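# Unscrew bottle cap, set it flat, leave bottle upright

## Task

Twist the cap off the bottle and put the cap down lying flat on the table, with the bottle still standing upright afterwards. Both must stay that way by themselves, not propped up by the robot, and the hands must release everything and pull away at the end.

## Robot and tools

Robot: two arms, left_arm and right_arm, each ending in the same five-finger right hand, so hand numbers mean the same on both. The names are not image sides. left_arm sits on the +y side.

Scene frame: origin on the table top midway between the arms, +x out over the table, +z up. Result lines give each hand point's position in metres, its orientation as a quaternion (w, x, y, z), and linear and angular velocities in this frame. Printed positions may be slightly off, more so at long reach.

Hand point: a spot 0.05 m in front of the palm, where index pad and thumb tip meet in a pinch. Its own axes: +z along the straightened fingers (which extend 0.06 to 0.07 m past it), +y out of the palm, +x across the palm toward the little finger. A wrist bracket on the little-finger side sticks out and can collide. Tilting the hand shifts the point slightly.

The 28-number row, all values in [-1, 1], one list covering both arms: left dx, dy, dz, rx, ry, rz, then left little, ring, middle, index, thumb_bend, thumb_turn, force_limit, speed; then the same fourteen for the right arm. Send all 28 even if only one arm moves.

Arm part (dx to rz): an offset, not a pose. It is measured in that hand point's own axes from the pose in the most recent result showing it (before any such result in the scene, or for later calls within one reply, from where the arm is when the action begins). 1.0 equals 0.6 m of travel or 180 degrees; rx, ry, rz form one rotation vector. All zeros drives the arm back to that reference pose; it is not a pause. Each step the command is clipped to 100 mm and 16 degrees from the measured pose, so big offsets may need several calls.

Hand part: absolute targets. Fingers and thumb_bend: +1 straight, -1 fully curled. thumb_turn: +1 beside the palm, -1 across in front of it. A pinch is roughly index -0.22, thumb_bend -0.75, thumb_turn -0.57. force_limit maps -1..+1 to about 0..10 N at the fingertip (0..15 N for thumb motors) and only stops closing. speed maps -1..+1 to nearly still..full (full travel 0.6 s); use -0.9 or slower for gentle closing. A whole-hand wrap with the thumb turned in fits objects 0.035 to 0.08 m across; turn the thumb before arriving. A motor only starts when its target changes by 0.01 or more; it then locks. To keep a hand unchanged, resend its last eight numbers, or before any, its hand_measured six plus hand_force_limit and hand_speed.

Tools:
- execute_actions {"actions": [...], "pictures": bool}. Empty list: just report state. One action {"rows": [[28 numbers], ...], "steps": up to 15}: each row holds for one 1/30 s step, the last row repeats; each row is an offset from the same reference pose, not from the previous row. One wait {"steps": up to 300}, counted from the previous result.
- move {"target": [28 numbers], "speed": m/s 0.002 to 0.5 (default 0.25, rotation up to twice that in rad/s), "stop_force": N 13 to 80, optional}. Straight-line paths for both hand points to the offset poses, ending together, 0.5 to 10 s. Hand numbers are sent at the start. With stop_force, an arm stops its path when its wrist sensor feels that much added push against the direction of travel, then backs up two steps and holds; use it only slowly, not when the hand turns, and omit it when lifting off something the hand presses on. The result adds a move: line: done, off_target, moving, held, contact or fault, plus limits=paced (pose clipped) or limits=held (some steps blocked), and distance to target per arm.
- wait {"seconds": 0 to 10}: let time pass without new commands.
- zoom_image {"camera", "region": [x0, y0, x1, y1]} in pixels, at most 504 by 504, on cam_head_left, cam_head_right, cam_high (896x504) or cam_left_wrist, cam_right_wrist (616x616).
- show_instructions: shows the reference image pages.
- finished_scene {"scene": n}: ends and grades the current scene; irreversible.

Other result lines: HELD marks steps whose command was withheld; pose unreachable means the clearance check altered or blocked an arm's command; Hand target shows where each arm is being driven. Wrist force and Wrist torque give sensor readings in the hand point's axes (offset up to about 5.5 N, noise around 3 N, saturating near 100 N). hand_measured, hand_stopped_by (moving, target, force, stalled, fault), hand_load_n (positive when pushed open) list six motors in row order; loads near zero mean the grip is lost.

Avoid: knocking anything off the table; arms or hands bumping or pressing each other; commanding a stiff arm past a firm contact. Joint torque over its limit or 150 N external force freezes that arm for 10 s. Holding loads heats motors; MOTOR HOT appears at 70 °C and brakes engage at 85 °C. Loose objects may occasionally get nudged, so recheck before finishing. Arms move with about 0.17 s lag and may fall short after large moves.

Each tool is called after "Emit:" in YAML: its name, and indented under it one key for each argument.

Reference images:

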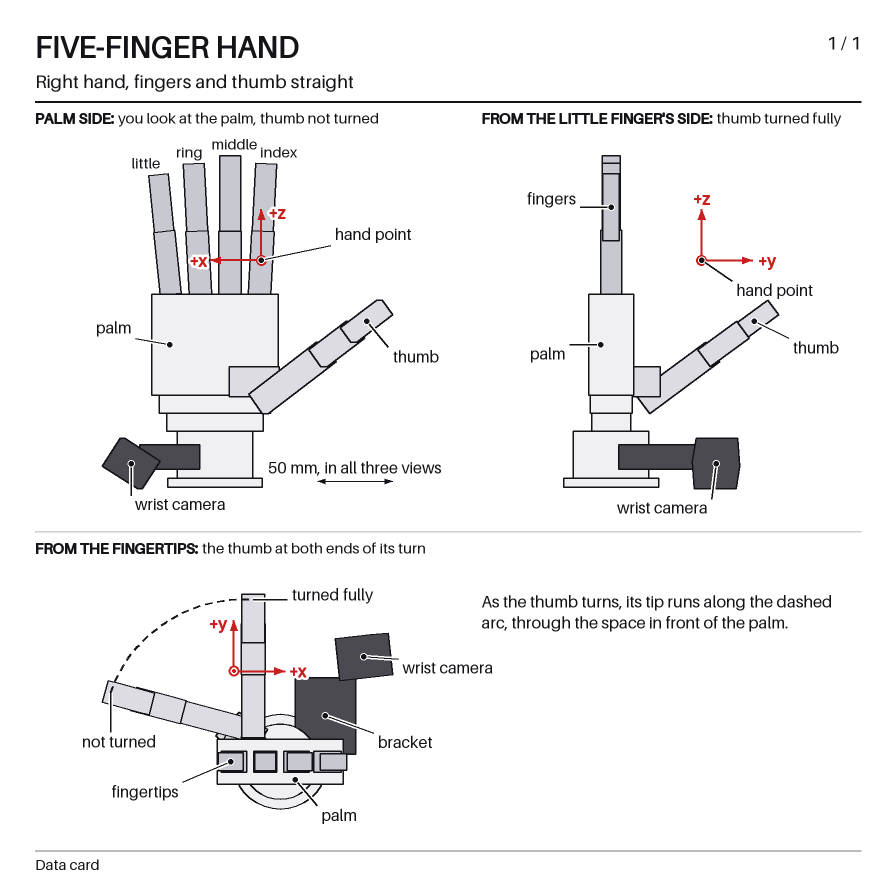

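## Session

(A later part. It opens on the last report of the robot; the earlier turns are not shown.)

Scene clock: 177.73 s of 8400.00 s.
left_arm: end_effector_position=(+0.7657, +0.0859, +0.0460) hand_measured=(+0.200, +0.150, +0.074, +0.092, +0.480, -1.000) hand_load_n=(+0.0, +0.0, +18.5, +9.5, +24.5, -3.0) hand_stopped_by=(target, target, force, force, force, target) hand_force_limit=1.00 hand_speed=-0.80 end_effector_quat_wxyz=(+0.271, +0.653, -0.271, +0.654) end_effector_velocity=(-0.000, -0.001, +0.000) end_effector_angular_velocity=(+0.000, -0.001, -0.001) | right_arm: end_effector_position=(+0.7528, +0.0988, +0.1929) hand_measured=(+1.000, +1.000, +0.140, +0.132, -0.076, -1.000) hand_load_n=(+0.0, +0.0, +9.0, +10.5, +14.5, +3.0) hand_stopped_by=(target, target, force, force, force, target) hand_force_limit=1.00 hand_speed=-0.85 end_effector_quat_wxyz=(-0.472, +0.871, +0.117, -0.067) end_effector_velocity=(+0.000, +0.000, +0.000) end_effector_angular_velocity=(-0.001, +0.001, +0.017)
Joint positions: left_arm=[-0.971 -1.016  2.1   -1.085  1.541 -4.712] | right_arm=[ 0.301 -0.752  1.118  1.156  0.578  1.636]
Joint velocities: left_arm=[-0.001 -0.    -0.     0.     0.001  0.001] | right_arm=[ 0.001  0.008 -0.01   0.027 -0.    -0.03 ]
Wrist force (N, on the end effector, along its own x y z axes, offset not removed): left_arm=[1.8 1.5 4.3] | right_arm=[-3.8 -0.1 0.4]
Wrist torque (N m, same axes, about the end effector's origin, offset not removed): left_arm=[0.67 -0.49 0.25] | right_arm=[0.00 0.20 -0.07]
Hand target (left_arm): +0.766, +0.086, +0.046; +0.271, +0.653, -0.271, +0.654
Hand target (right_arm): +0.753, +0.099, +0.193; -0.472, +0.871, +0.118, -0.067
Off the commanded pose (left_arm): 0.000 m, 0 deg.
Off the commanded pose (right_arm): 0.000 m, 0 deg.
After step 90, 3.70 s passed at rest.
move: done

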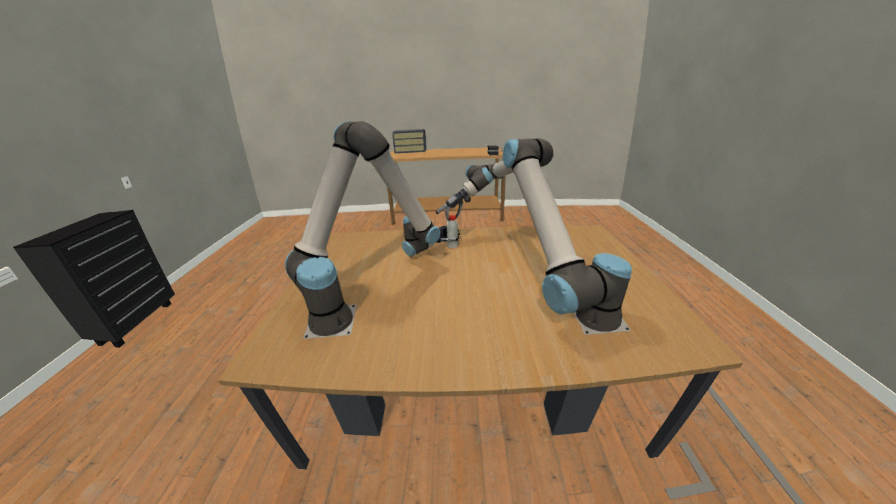

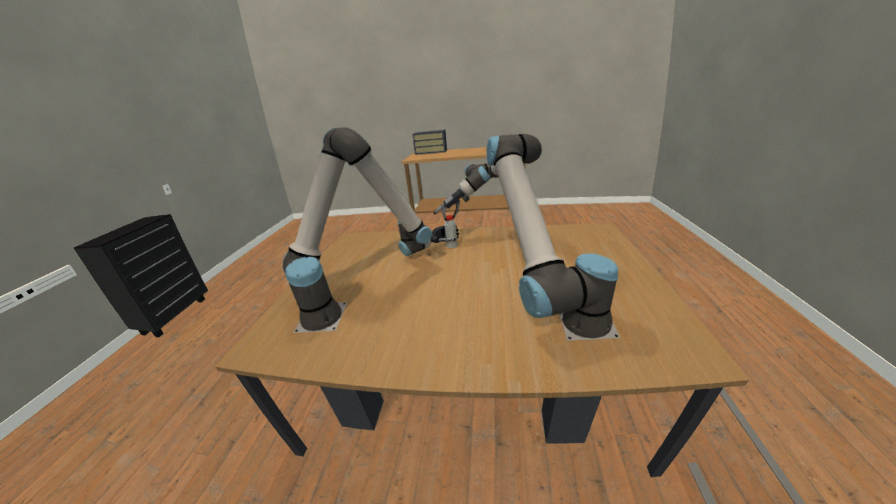

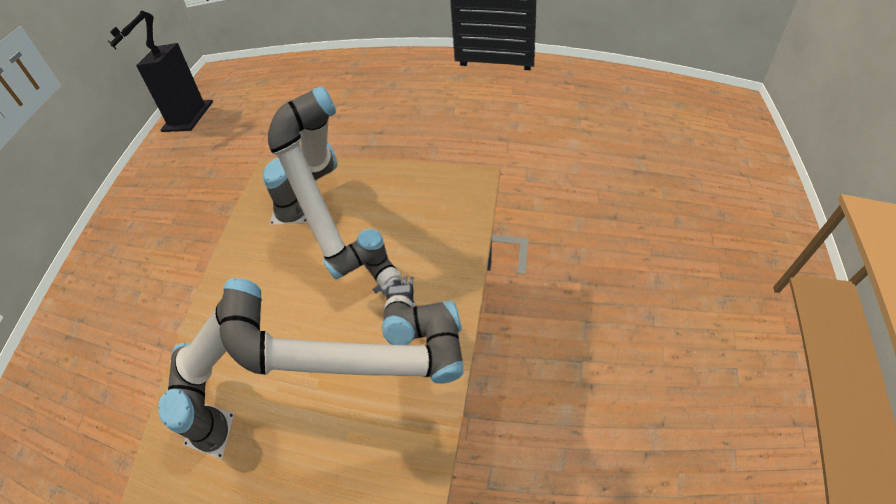

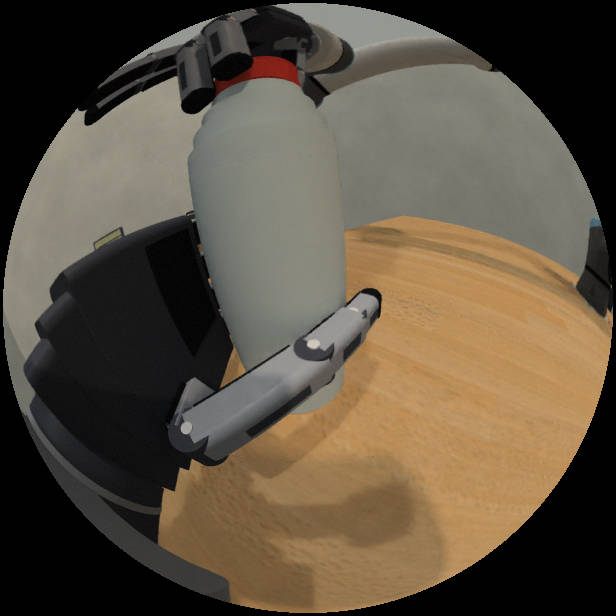

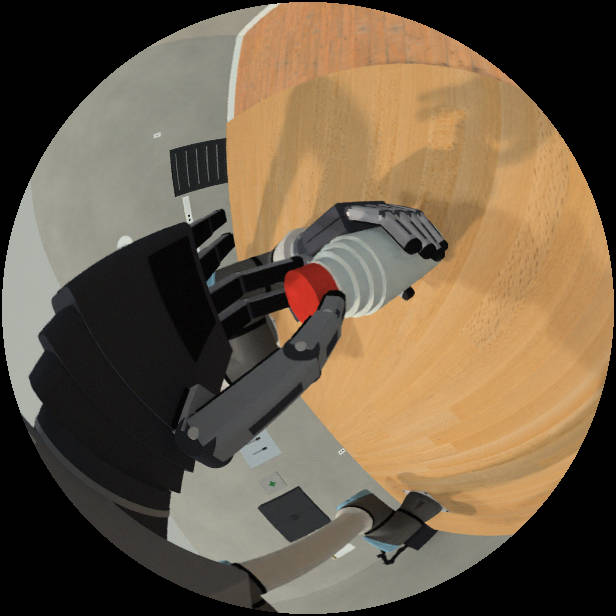

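Emit:
move:
  target: [0,0,0,0,0,0,0.2,0.15,-1,-1,-1,-1,1,-0.8, 0.003,0.0025,-0.004,-0.0006,-0.0931,-0.0606,1,1,-0.4,-0.4,-0.9,-1,1,-0.85]
  speed: 0.15

Emit:
execute_actions:
  actions:
    - {"rows":[[0,0,0,0,0,0,0.2,0.15,-1,-1,-1,-1,1,-0.8, 0,0,0,0,0,0,1,1,0.35,0.35,0.4,-1,1,0.5]],"steps":8}
  pictures: false

Emit:
move:
  target: [0,0,0,0,0,0,0.2,0.15,-1,-1,-1,-1,1,-0.8, 0.011,-0.0123,0.019,0.003,0.4655,0.303,1,1,0.35,0.35,0.4,-1,1,0.5]
  speed: 0.25

Scene clock: 195.97 s of 8400.00 s.
left_arm: end_effector_position=(+0.7656, +0.0858, +0.0460) hand_measured=(+0.200, +0.150, +0.074, +0.092, +0.480, -1.000) hand_load_n=(+0.0, +0.0, +19.0, +9.0, +24.0, -4.0) hand_stopped_by=(target, target, force, force, force, target) hand_force_limit=1.00 hand_speed=-0.80 end_effector_quat_wxyz=(+0.271, +0.653, -0.271, +0.654) end_effector_velocity=(+0.001, +0.000, -0.000) end_effector_angular_velocity=(-0.001, +0.000, +0.001) | right_arm: end_effector_position=(+0.7554, +0.0966, +0.1930) hand_measured=(+1.000, +1.000, +0.140, +0.132, -0.076, -1.000) hand_load_n=(+0.0, +0.0, +9.5, +11.5, +13.0, +4.0) hand_stopped_by=(target, target, force, force, force, target) hand_force_limit=1.00 hand_speed=-0.85 end_effector_quat_wxyz=(-0.453, +0.838, +0.265, -0.147) end_effector_velocity=(+0.000, -0.000, +0.000) end_effector_angular_velocity=(+0.000, +0.002, +0.017)
Joint positions: left_arm=[-0.971 -1.016  2.1   -1.085  1.541 -4.712] | right_arm=[ 0.319 -0.612  0.955  1.648  0.641  1.068]
Joint velocities: left_arm=[ 0.001  0.001 -0.001 -0.    -0.    -0.001] | right_arm=[ 0.001  0.007 -0.008  0.023  0.006 -0.025]
Wrist force (N, on the end effector, along its own x y z axes, offset not removed): left_arm=[-1.1 0.2 5.2] | right_arm=[-3.2 -4.8 -0.8]
Wrist torque (N m, same axes, about the end effector's origin, offset not removed): left_arm=[0.65 -0.72 0.14] | right_arm=[0.02 0.22 -0.13]
Hand target (left_arm): +0.766, +0.086, +0.046; +0.271, +0.653, -0.271, +0.654
Hand target (right_arm): +0.755, +0.097, +0.193; -0.453, +0.838, +0.266, -0.147
Off the commanded pose (left_arm): 0.000 m, 0 deg.
Off the commanded pose (right_arm): 0.000 m, 0 deg.
After step 90, 13.60 s passed at rest.
move: done

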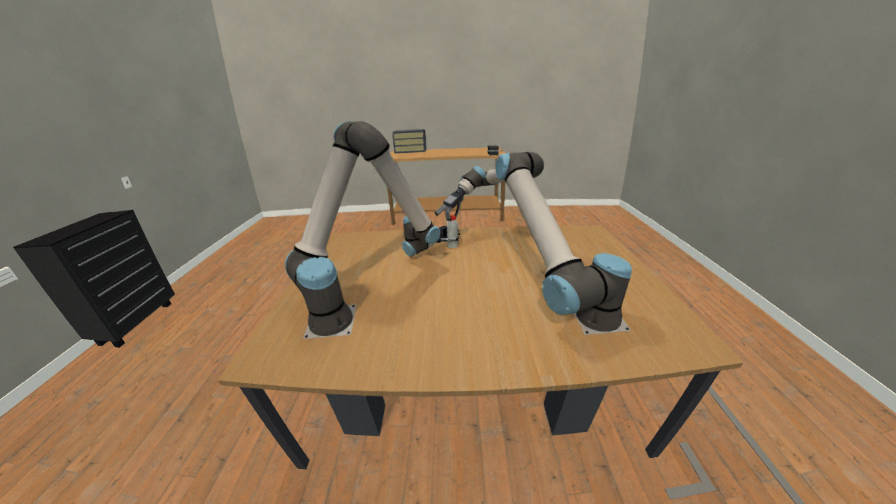

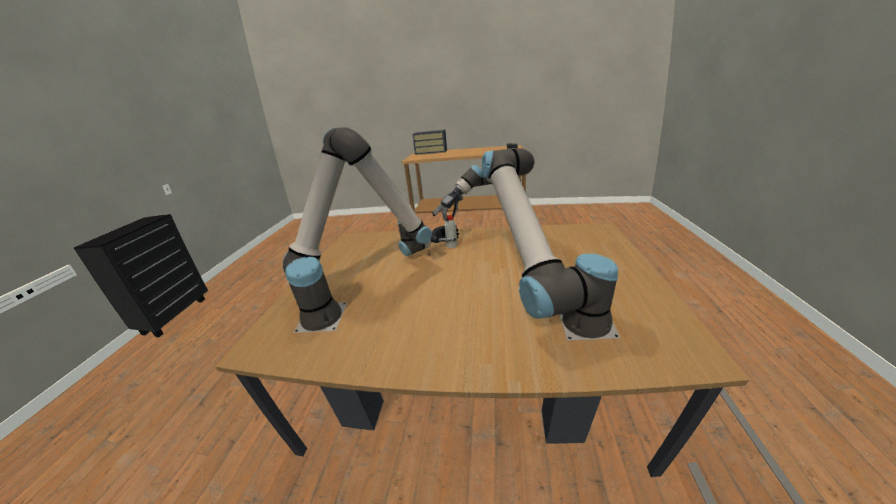

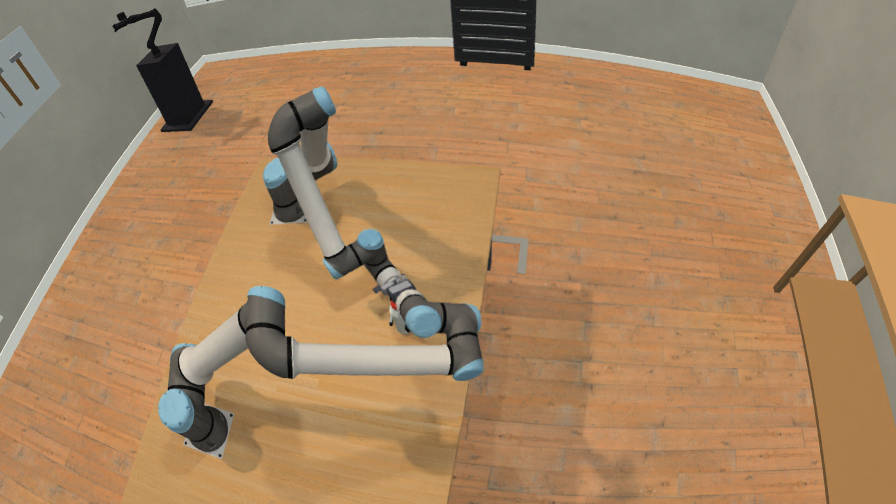

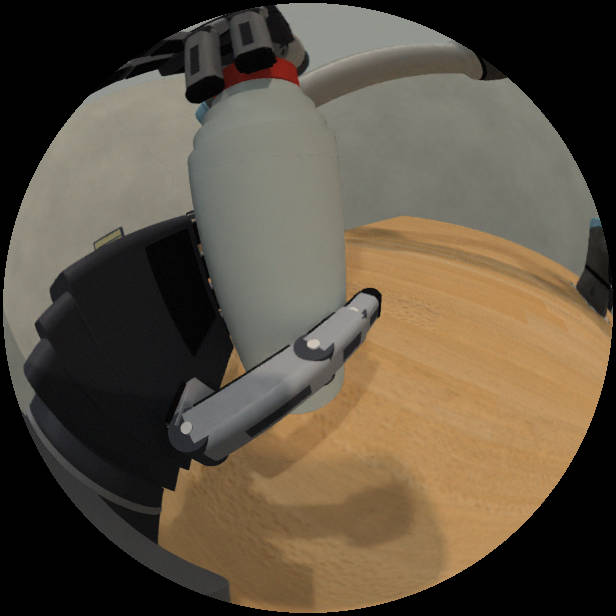

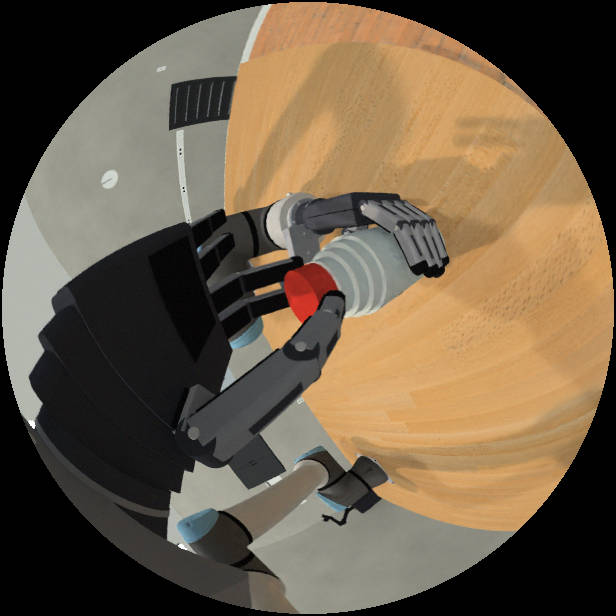

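Scene clock: 196.23 s of 8400.00 s.
left_arm: end_effector_position=(+0.7656, +0.0858, +0.0460) hand_measured=(+0.200, +0.150, +0.074, +0.092, +0.480, -1.000) hand_load_n=(+0.0, +0.0, +16.0, +10.0, +25.0, +1.5) hand_stopped_by=(target, target, force, force, force, target) hand_force_limit=1.00 hand_speed=-0.80 end_effector_quat_wxyz=(+0.271, +0.653, -0.271, +0.654) end_effector_velocity=(+0.000, +0.000, +0.000) end_effector_angular_velocity=(-0.001, -0.000, +0.000) | right_arm: end_effector_position=(+0.7554, +0.0966, +0.1929) hand_measured=(+1.000, +1.000, +0.350, +0.350, +0.174, -1.000) hand_load_n=(+0.0, +0.0, +0.0, +0.0, +0.0, +0.0) hand_stopped_by=(target, target, moving, moving, moving, target) hand_force_limit=1.00 hand_speed=0.50 end_effector_quat_wxyz=(-0.453, +0.838, +0.265, -0.147) end_effector_velocity=(+0.000, -0.000, -0.000) end_effector_angular_velocity=(-0.002, -0.000, -0.001)
Joint positions: left_arm=[-0.971 -1.016  2.1   -1.085  1.541 -4.712] | right_arm=[ 0.319 -0.612  0.955  1.648  0.641  1.068]
Joint velocities: left_arm=[ 0.001 -0.    -0.    -0.     0.    -0.   ] | right_arm=[-0.    -0.     0.    -0.002  0.002  0.003]
Wrist force (N, on the end effector, along its own x y z axes, offset not removed): left_arm=[0.4 3.8 0.0] | right_arm=[1.4 0.7 -5.4]
Wrist torque (N m, same axes, about the end effector's origin, offset not removed): left_arm=[0.86 0.16 0.41] | right_arm=[0.24 0.00 -0.06]
Hand target (left_arm): +0.766, +0.086, +0.046; +0.271, +0.653, -0.271, +0.654
Hand target (right_arm): +0.755, +0.097, +0.193; -0.453, +0.838, +0.265, -0.147
Off the commanded pose (left_arm): 0.000 m, 0 deg.
Off the commanded pose (right_arm): 0.000 m, 0 deg.
Steps of this call (steps 1 to 8: all 8 steps of this action). Readings (end_effector_position | what the end effector reports):
1: left_arm (+0.7656, +0.0858, +0.0460) | right_arm (+0.7554, +0.0966, +0.1930) | left_arm hand_measured=(+0.200, +0.150, +0.074, +0.092, +0.480, -1.000) hand_load_n=(+0.0, +0.0, +19.0, +9.0, +24.0, -4.0) hand_stopped_by=(target, target, force, force, force, target) hand_force_limit=1.00 hand_speed=-0.80 | right_arm hand_measured=(+1.000, +1.000, +0.140, +0.132, -0.076, -1.000) hand_load_n=(+0.0, +0.0, +9.5, +11.5, +13.0, +4.0) hand_stopped_by=(target, target, moving, moving, moving, target) hand_force_limit=1.00 hand_speed=0.50
2: left_arm (+0.7656, +0.0858, +0.0460) | right_arm (+0.7554, +0.0966, +0.1930) | left_arm hand_measured=(+0.200, +0.150, +0.074, +0.092, +0.480, -1.000) hand_load_n=(+0.0, +0.0, +19.0, +9.0, +24.0, -4.0) hand_stopped_by=(target, target, force, force, force, target) hand_force_limit=1.00 hand_speed=-0.80 | right_arm hand_measured=(+1.000, +1.000, +0.140, +0.132, -0.076, -1.000) hand_load_n=(+0.0, +0.0, +9.5, +11.5, +13.0, +4.0) hand_stopped_by=(target, target, moving, moving, moving, target) hand_force_limit=1.00 hand_speed=0.50
4: left_arm (+0.7656, +0.0858, +0.0460) | right_arm (+0.7554, +0.0966, +0.1930) | left_arm hand_measured=(+0.200, +0.150, +0.074, +0.092, +0.480, -1.000) hand_load_n=(+0.0, +0.0, +16.0, +10.0, +25.0, +1.0) hand_stopped_by=(target, target, force, force, force, target) hand_force_limit=1.00 hand_speed=-0.80 | right_arm hand_measured=(+1.000, +1.000, +0.214, +0.206, -0.036, -1.000) hand_load_n=(+0.0, +0.0, +0.5, +0.5, +0.0, +0.0) hand_stopped_by=(target, target, moving, moving, moving, target) hand_force_limit=1.00 hand_speed=0.50
8: the state above

Scene clock: 200.60 s of 8400.00 s.
left_arm: end_effector_position=(+0.7656, +0.0858, +0.0460) hand_measured=(+0.200, +0.150, +0.074, +0.092, +0.480, -1.000) hand_load_n=(+0.0, +0.0, +16.0, +10.0, +25.0, +1.5) hand_stopped_by=(target, target, force, force, force, target) hand_force_limit=1.00 hand_speed=-0.80 end_effector_quat_wxyz=(+0.271, +0.653, -0.271, +0.654) end_effector_velocity=(-0.001, -0.001, +0.000) end_effector_angular_velocity=(+0.000, -0.001, -0.001) | right_arm: end_effector_position=(+0.7528, +0.1115, +0.1927) hand_measured=(+1.000, +1.000, +0.350, +0.350, +0.400, -1.000) hand_load_n=(+0.0, +0.0, +0.0, +0.0, +0.0, +0.0) hand_stopped_by=(target, target, target, target, target, target) hand_force_limit=1.00 hand_speed=0.50 end_effector_quat_wxyz=(-0.405, +0.743, -0.470, +0.252) end_effector_velocity=(+0.000, +0.000, -0.001) end_effector_angular_velocity=(-0.002, +0.001, -0.017)
Joint positions: left_arm=[-0.971 -1.016  2.1   -1.085  1.541 -4.712] | right_arm=[ 0.514 -1.136  1.583  0.13   1.629  3.186]
Joint velocities: left_arm=[-0.001  0.    -0.    -0.    -0.     0.   ] | right_arm=[ 0.005  0.003 -0.003  0.003  0.019  0.011]
Wrist force (N, on the end effector, along its own x y z axes, offset not removed): left_arm=[1.3 1.4 0.2] | right_arm=[1.3 -2.2 -1.2]
Wrist torque (N m, same axes, about the end effector's origin, offset not removed): left_arm=[0.48 -0.02 0.41] | right_arm=[-0.54 -0.11 -0.03]
Hand target (left_arm): +0.766, +0.086, +0.046; +0.271, +0.653, -0.271, +0.654
Hand target (right_arm): +0.753, +0.112, +0.193; -0.404, +0.742, -0.471, +0.253
Off the commanded pose (left_arm): 0.000 m, 0 deg.
Off the commanded pose (right_arm): 0.000 m, 0 deg.
move: done

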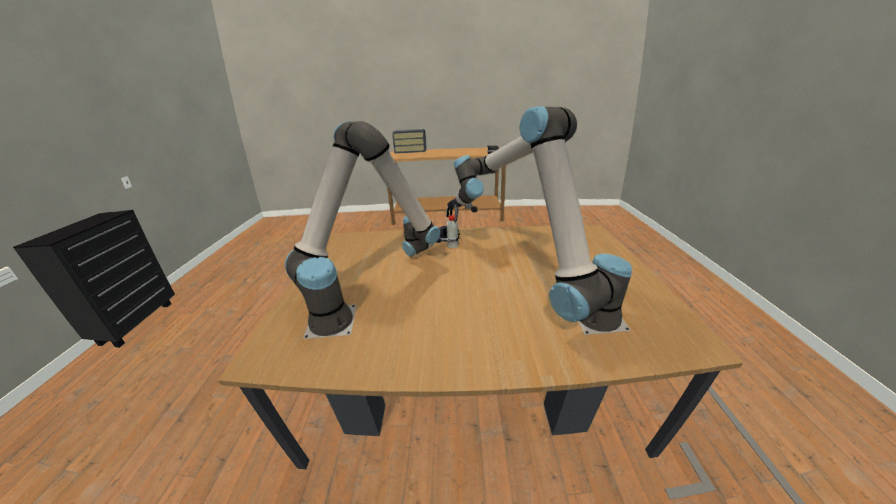

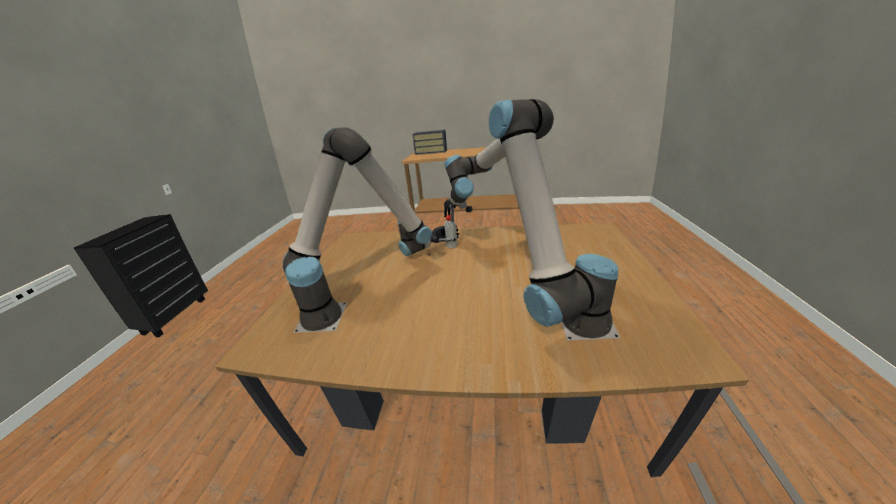

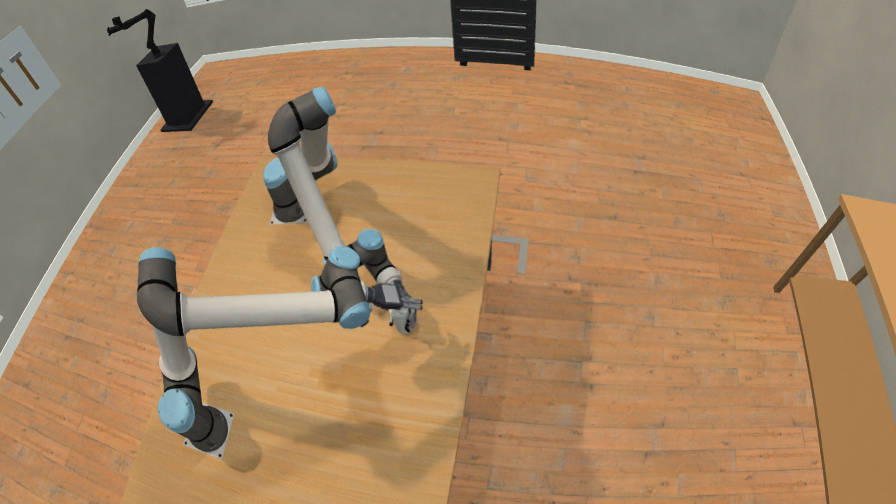

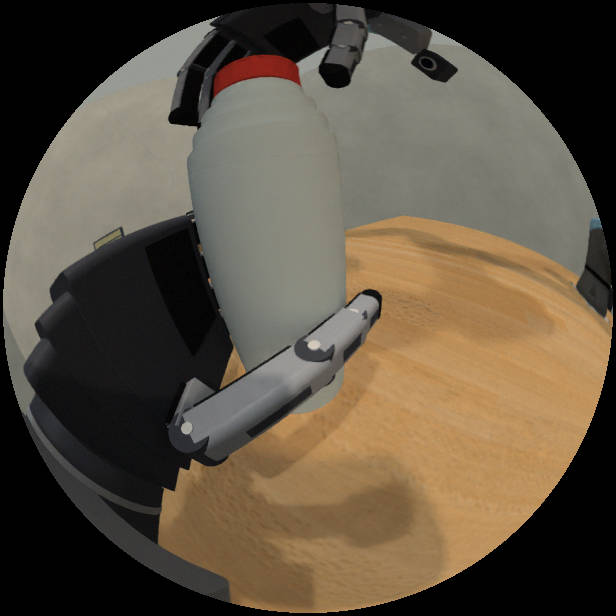

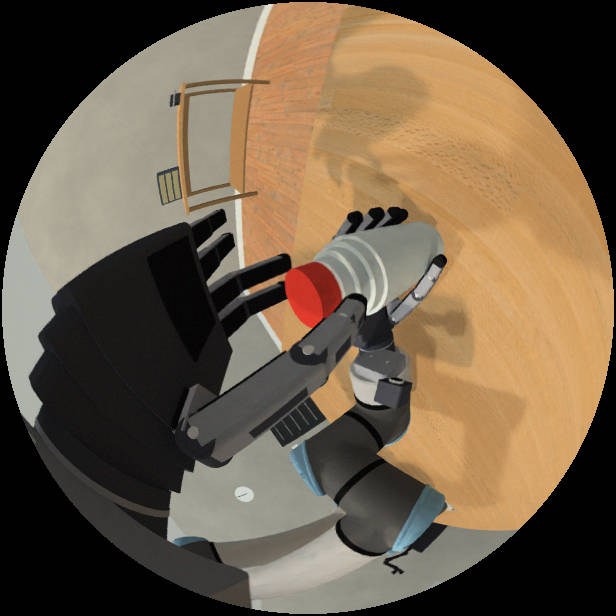

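Emit:
execute_actions:
  actions:
    - {"rows":[[0,0,0,0,0,0,0.2,0.15,-1,-1,-1,-1,1,-0.8, 0,0,0,0,0,0,1,1,0.19,0.18,-0.07,-1,1,0.5]],"steps":15}
  pictures: false

Emit:
execute_actions:
  actions:
    - {"rows":[[0,0,0,0,0,0,0.2,0.15,-1,-1,-1,-1,1,-0.8, 0,0,0,0,0,0,1,1,-0.4,-0.4,-0.07,-1,0.8,-0.85]],"steps":15}
  pictures: false

Emit:
move:
  target: [0,0,0,0,0,0,0.2,0.15,-1,-1,-1,-1,1,-0.8, 0.0133,0.0045,-0.0087,-0.002,-0.2793,-0.1818,1,1,-0.4,-0.4,-0.07,-1,0.8,-0.85]
  speed: 0.2

Emit:
move:
  target: [0,0,0,0,0,0,0.2,0.15,-1,-1,-1,-1,1,-0.8, 0.0133,0.0045,-0.0087,-0.002,-0.2793,-0.1818,1,1,-0.4,-0.4,-0.07,-1,0.8,-0.85]
  speed: 0.2

Emit:
zoom_image:
  camera: "cam_head_left"
  region: [420, 190, 490, 250]

Scene clock: 216.63 s of 8400.00 s.
left_arm: end_effector_position=(+0.7656, +0.0858, +0.0460) hand_measured=(+0.200, +0.150, +0.074, +0.092, +0.480, -1.000) hand_load_n=(+0.0, +0.0, +17.5, +9.5, +24.0, -3.5) hand_stopped_by=(target, target, force, force, force, target) hand_force_limit=1.00 hand_speed=-0.80 end_effector_quat_wxyz=(+0.271, +0.653, -0.271, +0.654) end_effector_velocity=(-0.001, -0.001, -0.001) end_effector_angular_velocity=(+0.000, +0.001, -0.001) | right_arm: end_effector_position=(+0.7528, +0.1116, +0.1926) hand_measured=(+1.000, +1.000, +0.190, +0.180, -0.066, -1.000) hand_load_n=(+0.0, +0.0, +0.0, +0.0, +3.5, +1.0) hand_stopped_by=(target, target, target, target, target, target) hand_force_limit=1.00 hand_speed=0.50 end_effector_quat_wxyz=(-0.405, +0.743, -0.470, +0.252) end_effector_velocity=(-0.000, -0.001, -0.000) end_effector_angular_velocity=(-0.000, -0.000, -0.000)
Joint positions: left_arm=[-0.971 -1.016  2.1   -1.085  1.541 -4.712] | right_arm=[ 0.514 -1.135  1.583  0.13   1.629  3.186]
Joint velocities: left_arm=[-0.002  0.001 -0.    -0.    -0.001 -0.   ] | right_arm=[-0.001 -0.001  0.001 -0.001 -0.    -0.   ]
Wrist force (N, on the end effector, along its own x y z axes, offset not removed): left_arm=[-1.0 0.5 0.8] | right_arm=[-1.0 4.1 -3.4]
Wrist torque (N m, same axes, about the end effector's origin, offset not removed): left_arm=[0.77 0.16 -0.04] | right_arm=[0.08 0.07 -0.08]
Hand target (left_arm): +0.766, +0.086, +0.046; +0.271, +0.653, -0.271, +0.654
Hand target (right_arm): +0.753, +0.112, +0.193; -0.405, +0.743, -0.470, +0.252
Off the commanded pose (left_arm): 0.000 m, 0 deg.
Off the commanded pose (right_arm): 0.000 m, 0 deg.
Steps of this call (steps 1 to 90: nothing new was sent; then 12.53 s passed at rest; steps 91 to 105: all 15 steps of this action). Readings (end_effector_position | what the end effector reports):
91: left_arm (+0.7656, +0.0858, +0.0460) | right_arm (+0.7528, +0.1116, +0.1926) | left_arm hand_measured=(+0.200, +0.150, +0.074, +0.092, +0.480, -1.000) hand_load_n=(+0.0, +0.0, +16.0, +10.0, +25.0, +1.5) hand_stopped_by=(target, target, force, force, force, target) hand_force_limit=1.00 hand_speed=-0.80 | right_arm hand_measured=(+1.000, +1.000, +0.350, +0.350, +0.400, -1.000) hand_load_n=(+0.0, +0.0, +0.0, +0.0, +0.0, +0.0) hand_stopped_by=(target, target, moving, moving, moving, target) hand_force_limit=1.00 hand_speed=0.50
92: left_arm (+0.7656, +0.0858, +0.0460) | right_arm (+0.7528, +0.1116, +0.1926) | left_arm hand_measured=(+0.200, +0.150, +0.074, +0.092, +0.480, -1.000) hand_load_n=(+0.0, +0.0, +16.0, +10.0, +25.0, +1.5) hand_stopped_by=(target, target, force, force, force, target) hand_force_limit=1.00 hand_speed=-0.80 | right_arm hand_measured=(+1.000, +1.000, +0.350, +0.350, +0.400, -1.000) hand_load_n=(+0.0, +0.0, +0.0, +0.0, +0.0, +0.0) hand_stopped_by=(target, target, moving, moving, moving, target) hand_force_limit=1.00 hand_speed=0.50
94: left_arm (+0.7656, +0.0858, +0.0460) | right_arm (+0.7527, +0.1117, +0.1926) | left_arm hand_measured=(+0.200, +0.150, +0.074, +0.092, +0.480, -1.000) hand_load_n=(+0.0, +0.0, +16.0, +10.0, +25.0, +1.5) hand_stopped_by=(target, target, force, force, force, target) hand_force_limit=1.00 hand_speed=-0.80 | right_arm hand_measured=(+1.000, +1.000, +0.274, +0.274, +0.352, -1.000) hand_load_n=(+0.0, +0.0, -0.5, -0.5, +0.0, +0.0) hand_stopped_by=(target, target, moving, moving, moving, target) hand_force_limit=1.00 hand_speed=0.50
98: left_arm (+0.7656, +0.0858, +0.0460) | right_arm (+0.7528, +0.1117, +0.1926) | left_arm hand_measured=(+0.200, +0.150, +0.074, +0.092, +0.480, -1.000) hand_load_n=(+0.0, +0.0, +16.0, +10.0, +25.0, +1.5) hand_stopped_by=(target, target, force, force, force, target) hand_force_limit=1.00 hand_speed=-0.80 | right_arm hand_measured=(+1.000, +1.000, +0.190, +0.180, +0.142, -1.000) hand_load_n=(+0.0, +0.0, +0.0, +0.0, +0.0, +0.0) hand_stopped_by=(target, target, target, moving, moving, target) hand_force_limit=1.00 hand_speed=0.50
105: the state above

Scene clock: 217.13 s of 8400.00 s.
left_arm: end_effector_position=(+0.7656, +0.0858, +0.0460) hand_measured=(+0.200, +0.150, +0.074, +0.092, +0.480, -1.000) hand_load_n=(+0.0, +0.0, +15.5, +10.5, +24.5, +1.5) hand_stopped_by=(target, target, force, force, force, target) hand_force_limit=1.00 hand_speed=-0.80 end_effector_quat_wxyz=(+0.271, +0.653, -0.271, +0.654) end_effector_velocity=(+0.001, +0.001, -0.000) end_effector_angular_velocity=(-0.000, +0.001, +0.001) | right_arm: end_effector_position=(+0.7528, +0.1116, +0.1926) hand_measured=(+1.000, +1.000, +0.136, +0.126, -0.058, -1.000) hand_load_n=(+0.0, +0.0, +9.5, +9.0, +15.0, +1.0) hand_stopped_by=(target, target, force, force, target, target) hand_force_limit=0.80 hand_speed=-0.85 end_effector_quat_wxyz=(-0.405, +0.743, -0.470, +0.252) end_effector_velocity=(-0.000, -0.000, +0.001) end_effector_angular_velocity=(+0.001, -0.001, -0.001)
Joint positions: left_arm=[-0.971 -1.016  2.1   -1.085  1.541 -4.712] | right_arm=[ 0.514 -1.135  1.583  0.13   1.629  3.186]
Joint velocities: left_arm=[ 0.001  0.    -0.     0.     0.    -0.001] | right_arm=[ 0.    -0.002 -0.     0.     0.001  0.001]
Wrist force (N, on the end effector, along its own x y z axes, offset not removed): left_arm=[1.1 3.3 1.1] | right_arm=[1.0 2.6 -1.8]
Wrist torque (N m, same axes, about the end effector's origin, offset not removed): left_arm=[0.64 -0.07 0.52] | right_arm=[0.35 -0.06 0.05]
Hand target (left_arm): +0.766, +0.086, +0.046; +0.271, +0.653, -0.271, +0.654
Hand target (right_arm): +0.753, +0.112, +0.193; -0.405, +0.743, -0.470, +0.252
Off the commanded pose (left_arm): 0.000 m, 0 deg.
Off the commanded pose (right_arm): 0.000 m, 0 deg.
Steps of this call (steps 1 to 15: all 15 steps of this action). Readings (end_effector_position | what the end effector reports):
1: left_arm (+0.7656, +0.0858, +0.0460) | right_arm (+0.7528, +0.1116, +0.1926) | left_arm hand_measured=(+0.200, +0.150, +0.074, +0.092, +0.480, -1.000) hand_load_n=(+0.0, +0.0, +17.5, +9.5, +24.0, -3.5) hand_stopped_by=(target, target, force, force, force, target) hand_force_limit=1.00 hand_speed=-0.80 | right_arm hand_measured=(+1.000, +1.000, +0.190, +0.180, -0.066, -1.000) hand_load_n=(+0.0, +0.0, +0.0, +0.0, +3.0, +1.0) hand_stopped_by=(target, target, moving, moving, target, target) hand_force_limit=0.80 hand_speed=-0.85
2: left_arm (+0.7656, +0.0858, +0.0460) | right_arm (+0.7528, +0.1116, +0.1926) | left_arm hand_measured=(+0.200, +0.150, +0.074, +0.092, +0.480, -1.000) hand_load_n=(+0.0, +0.0, +17.5, +9.5, +24.0, -3.5) hand_stopped_by=(target, target, force, force, force, target) hand_force_limit=1.00 hand_speed=-0.80 | right_arm hand_measured=(+1.000, +1.000, +0.190, +0.180, -0.066, -1.000) hand_load_n=(+0.0, +0.0, +0.0, +0.0, +3.0, +1.0) hand_stopped_by=(target, target, moving, moving, target, target) hand_force_limit=0.80 hand_speed=-0.85
4: left_arm (+0.7656, +0.0858, +0.0460) | right_arm (+0.7528, +0.1116, +0.1926) | left_arm hand_measured=(+0.200, +0.150, +0.074, +0.092, +0.480, -1.000) hand_load_n=(+0.0, +0.0, +17.5, +9.5, +24.0, -3.5) hand_stopped_by=(target, target, force, force, force, target) hand_force_limit=1.00 hand_speed=-0.80 | right_arm hand_measured=(+1.000, +1.000, +0.182, +0.172, -0.064, -1.000) hand_load_n=(+0.0, +0.0, +0.0, +0.5, +3.5, +1.0) hand_stopped_by=(target, target, moving, moving, target, target) hand_force_limit=0.80 hand_speed=-0.85
8: left_arm (+0.7656, +0.0858, +0.0460) | right_arm (+0.7528, +0.1116, +0.1926) | left_arm hand_measured=(+0.200, +0.150, +0.074, +0.092, +0.480, -1.000) hand_load_n=(+0.0, +0.0, +16.0, +10.0, +24.5, +0.0) hand_stopped_by=(target, target, force, force, force, target) hand_force_limit=1.00 hand_speed=-0.80 | right_arm hand_measured=(+1.000, +1.000, +0.150, +0.140, -0.062, -1.000) hand_load_n=(+0.0, +0.0, +6.0, +6.5, +10.5, +1.0) hand_stopped_by=(target, target, moving, moving, target, target) hand_force_limit=0.80 hand_speed=-0.85
15: the state above

Scene clock: 220.53 s of 8400.00 s.
left_arm: end_effector_position=(+0.7656, +0.0858, +0.0460) hand_measured=(+0.200, +0.150, +0.074, +0.092, +0.480, -1.000) hand_load_n=(+0.0, +0.0, +17.0, +9.5, +24.0, -0.5) hand_stopped_by=(target, target, force, force, force, target) hand_force_limit=1.00 hand_speed=-0.80 end_effector_quat_wxyz=(+0.271, +0.653, -0.271, +0.654) end_effector_velocity=(-0.001, -0.001, -0.000) end_effector_angular_velocity=(-0.001, +0.001, -0.001) | right_arm: end_effector_position=(+0.7509, +0.1019, +0.1934) hand_measured=(+1.000, +1.000, +0.136, +0.126, -0.058, -1.000) hand_load_n=(+0.0, +0.0, +9.5, +10.0, +14.0, +3.0) hand_stopped_by=(target, target, force, force, target, target) hand_force_limit=0.80 hand_speed=-0.85 end_effector_quat_wxyz=(-0.476, +0.878, -0.037, +0.017) end_effector_velocity=(+0.000, -0.000, -0.000) end_effector_angular_velocity=(-0.004, -0.000, +0.015)
Joint positions: left_arm=[-0.971 -1.016  2.1   -1.085  1.541 -4.712] | right_arm=[ 0.309 -0.922  1.316  0.649  0.684  2.224]
Joint velocities: left_arm=[-0.001 -0.     0.     0.    -0.    -0.001] | right_arm=[-0.     0.008 -0.01   0.022 -0.005 -0.024]
Wrist force (N, on the end effector, along its own x y z axes, offset not removed): left_arm=[-0.4 3.9 3.4] | right_arm=[-2.7 -0.8 -2.3]
Wrist torque (N m, same axes, about the end effector's origin, offset not removed): left_arm=[0.78 -0.64 0.51] | right_arm=[0.41 0.23 -0.05]
Hand target (left_arm): +0.766, +0.086, +0.046; +0.271, +0.653, -0.271, +0.654
Hand target (right_arm): +0.751, +0.102, +0.193; -0.476, +0.878, -0.036, +0.016
Off the commanded pose (left_arm): 0.000 m, 0 deg.
Off the commanded pose (right_arm): 0.000 m, 0 deg.
move: done

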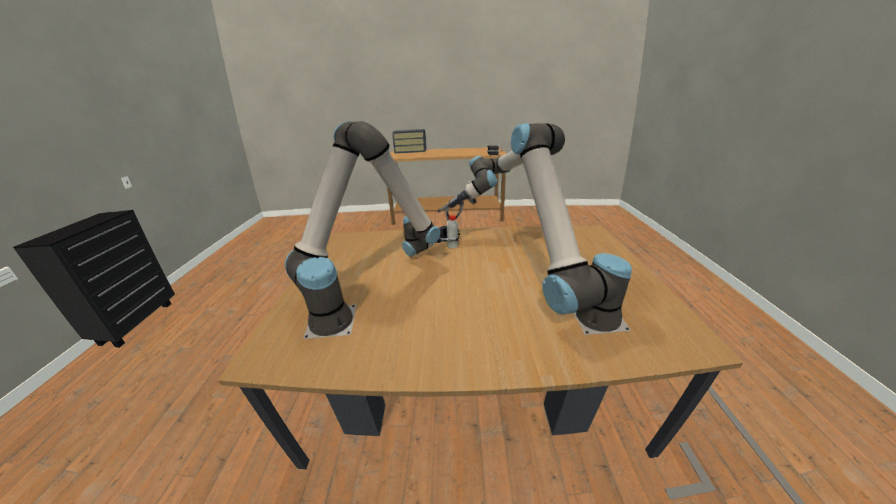

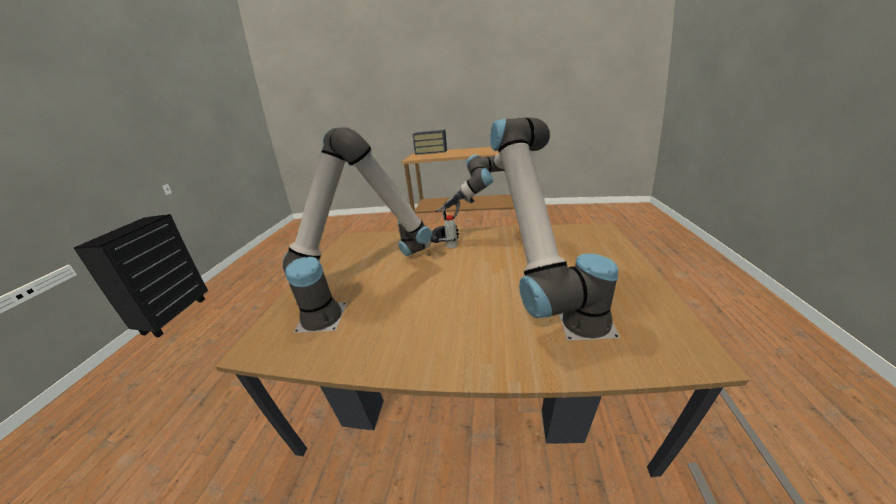

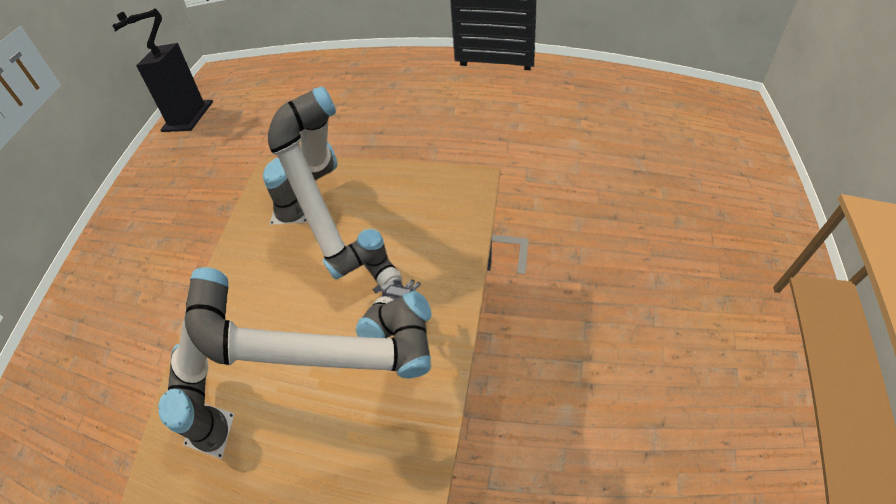

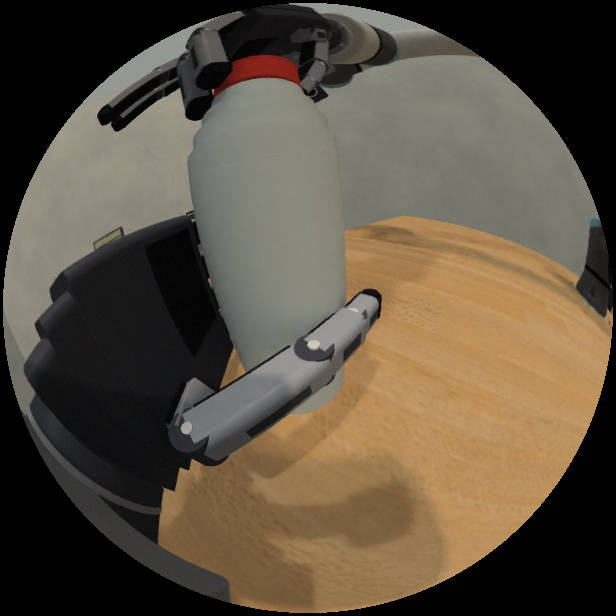

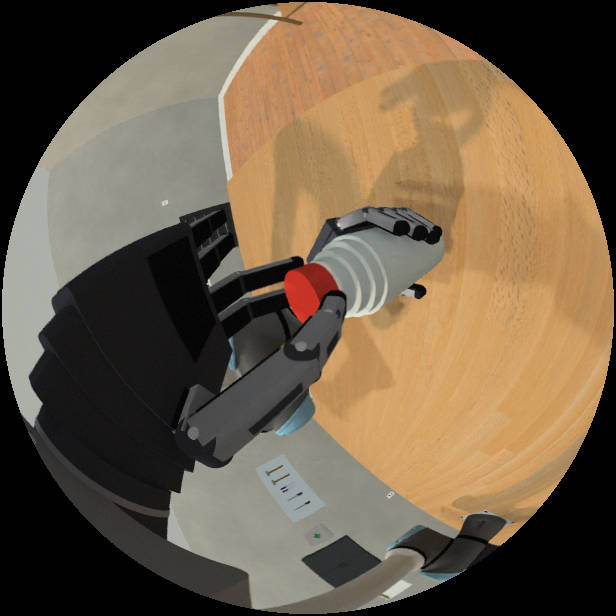

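Scene clock: 223.67 s of 8400.00 s.
left_arm: end_effector_position=(+0.7656, +0.0859, +0.0460) hand_measured=(+0.200, +0.150, +0.074, +0.092, +0.480, -1.000) hand_load_n=(+0.0, +0.0, +19.5, +8.0, +22.5, -3.5) hand_stopped_by=(target, target, force, force, force, target) hand_force_limit=1.00 hand_speed=-0.80 end_effector_quat_wxyz=(+0.271, +0.653, -0.271, +0.654) end_effector_velocity=(-0.001, -0.001, -0.001) end_effector_angular_velocity=(+0.000, +0.001, -0.001) | right_arm: end_effector_position=(+0.7586, +0.0955, +0.1939) hand_measured=(+1.000, +1.000, +0.136, +0.126, -0.058, -1.000) hand_load_n=(+0.0, +0.0, +10.5, +12.0, +12.0, +4.0) hand_stopped_by=(target, target, force, force, target, target) hand_force_limit=0.80 hand_speed=-0.85 end_effector_quat_wxyz=(-0.421, +0.780, +0.406, -0.223) end_effector_velocity=(+0.000, -0.000, -0.002) end_effector_angular_velocity=(-0.001, +0.003, +0.015)
Joint positions: left_arm=[-0.971 -1.016  2.1   -1.085  1.541 -4.712] | right_arm=[ 0.357 -0.502  0.793  1.997  0.811  0.676]
Joint velocities: left_arm=[-0.001  0.001  0.    -0.    -0.    -0.001] | right_arm=[ 0.002  0.007 -0.008  0.013  0.009 -0.014]
Wrist force (N, on the end effector, along its own x y z axes, offset not removed): left_arm=[-4.6 1.3 6.2] | right_arm=[1.4 -9.2 -0.8]
Wrist torque (N m, same axes, about the end effector's origin, offset not removed): left_arm=[0.79 -0.93 0.20] | right_arm=[0.26 -0.11 -0.03]
Hand target (left_arm): +0.766, +0.086, +0.046; +0.271, +0.653, -0.271, +0.654
Hand target (right_arm): +0.759, +0.095, +0.194; -0.421, +0.780, +0.407, -0.223
Off the commanded pose (left_arm): 0.000 m, 0 deg.
Off the commanded pose (right_arm): 0.000 m, 0 deg.
move: done

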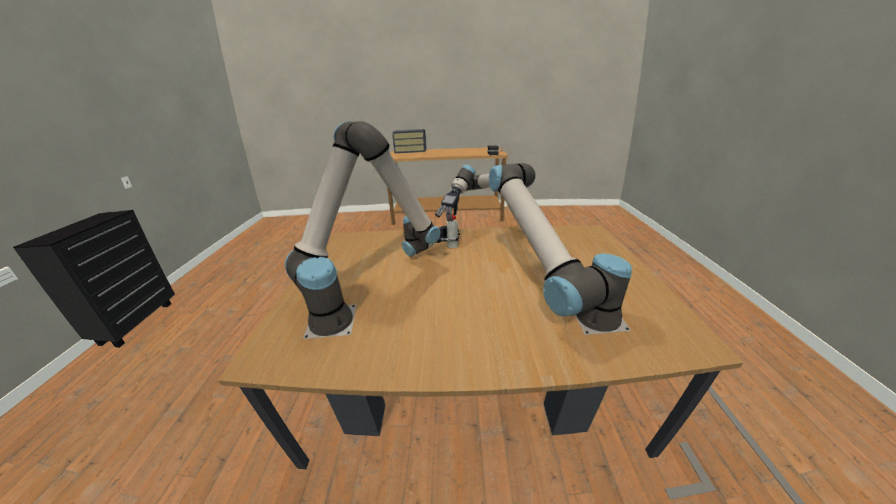

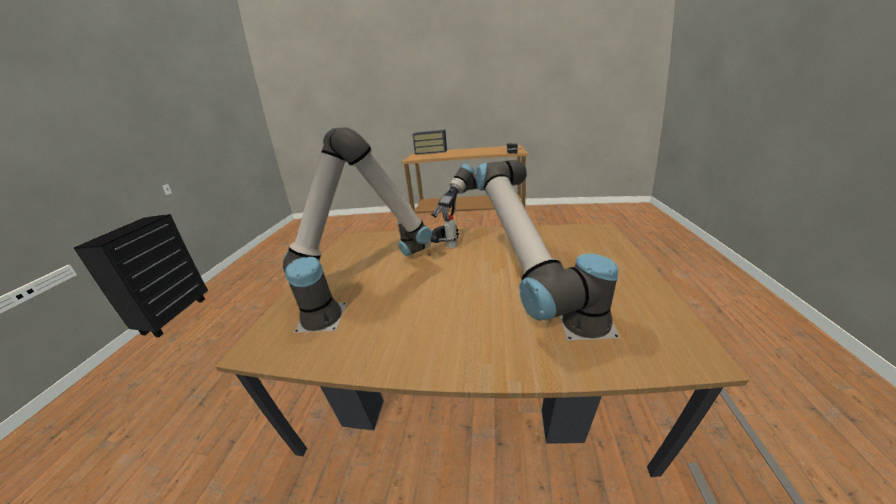

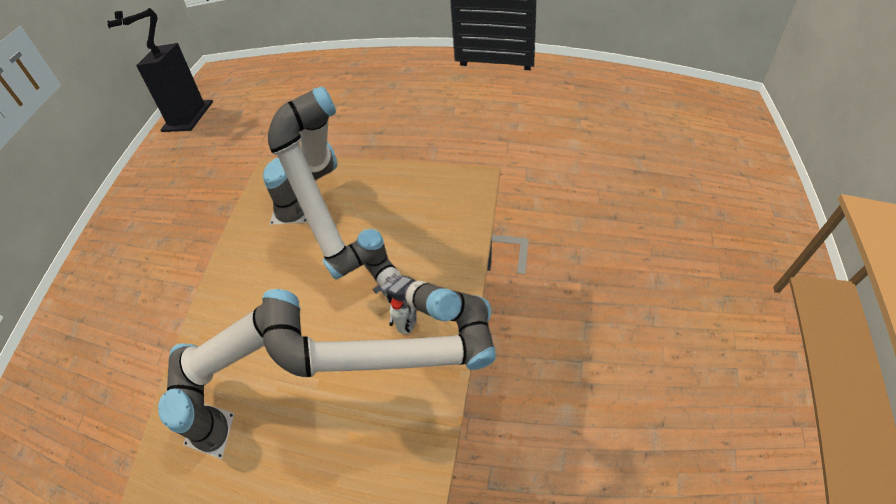

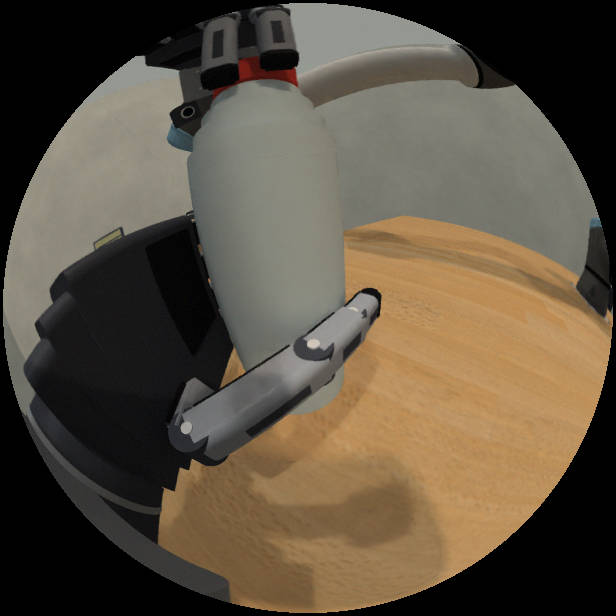

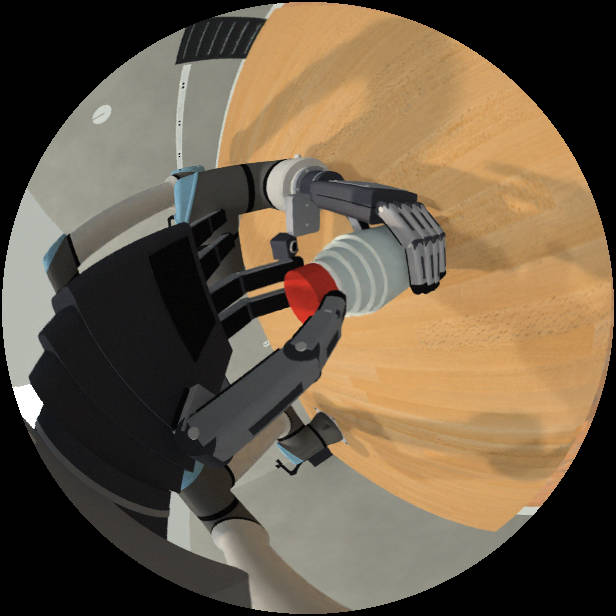

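Region (420, 190, 490, 250) of cam_head_left's 896x504 image, scaled by 7.200, with more detail than that image has; it fills the top 432 rows of this view, and the rest is white.

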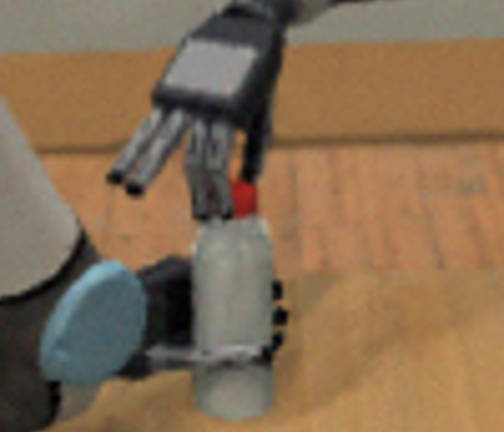

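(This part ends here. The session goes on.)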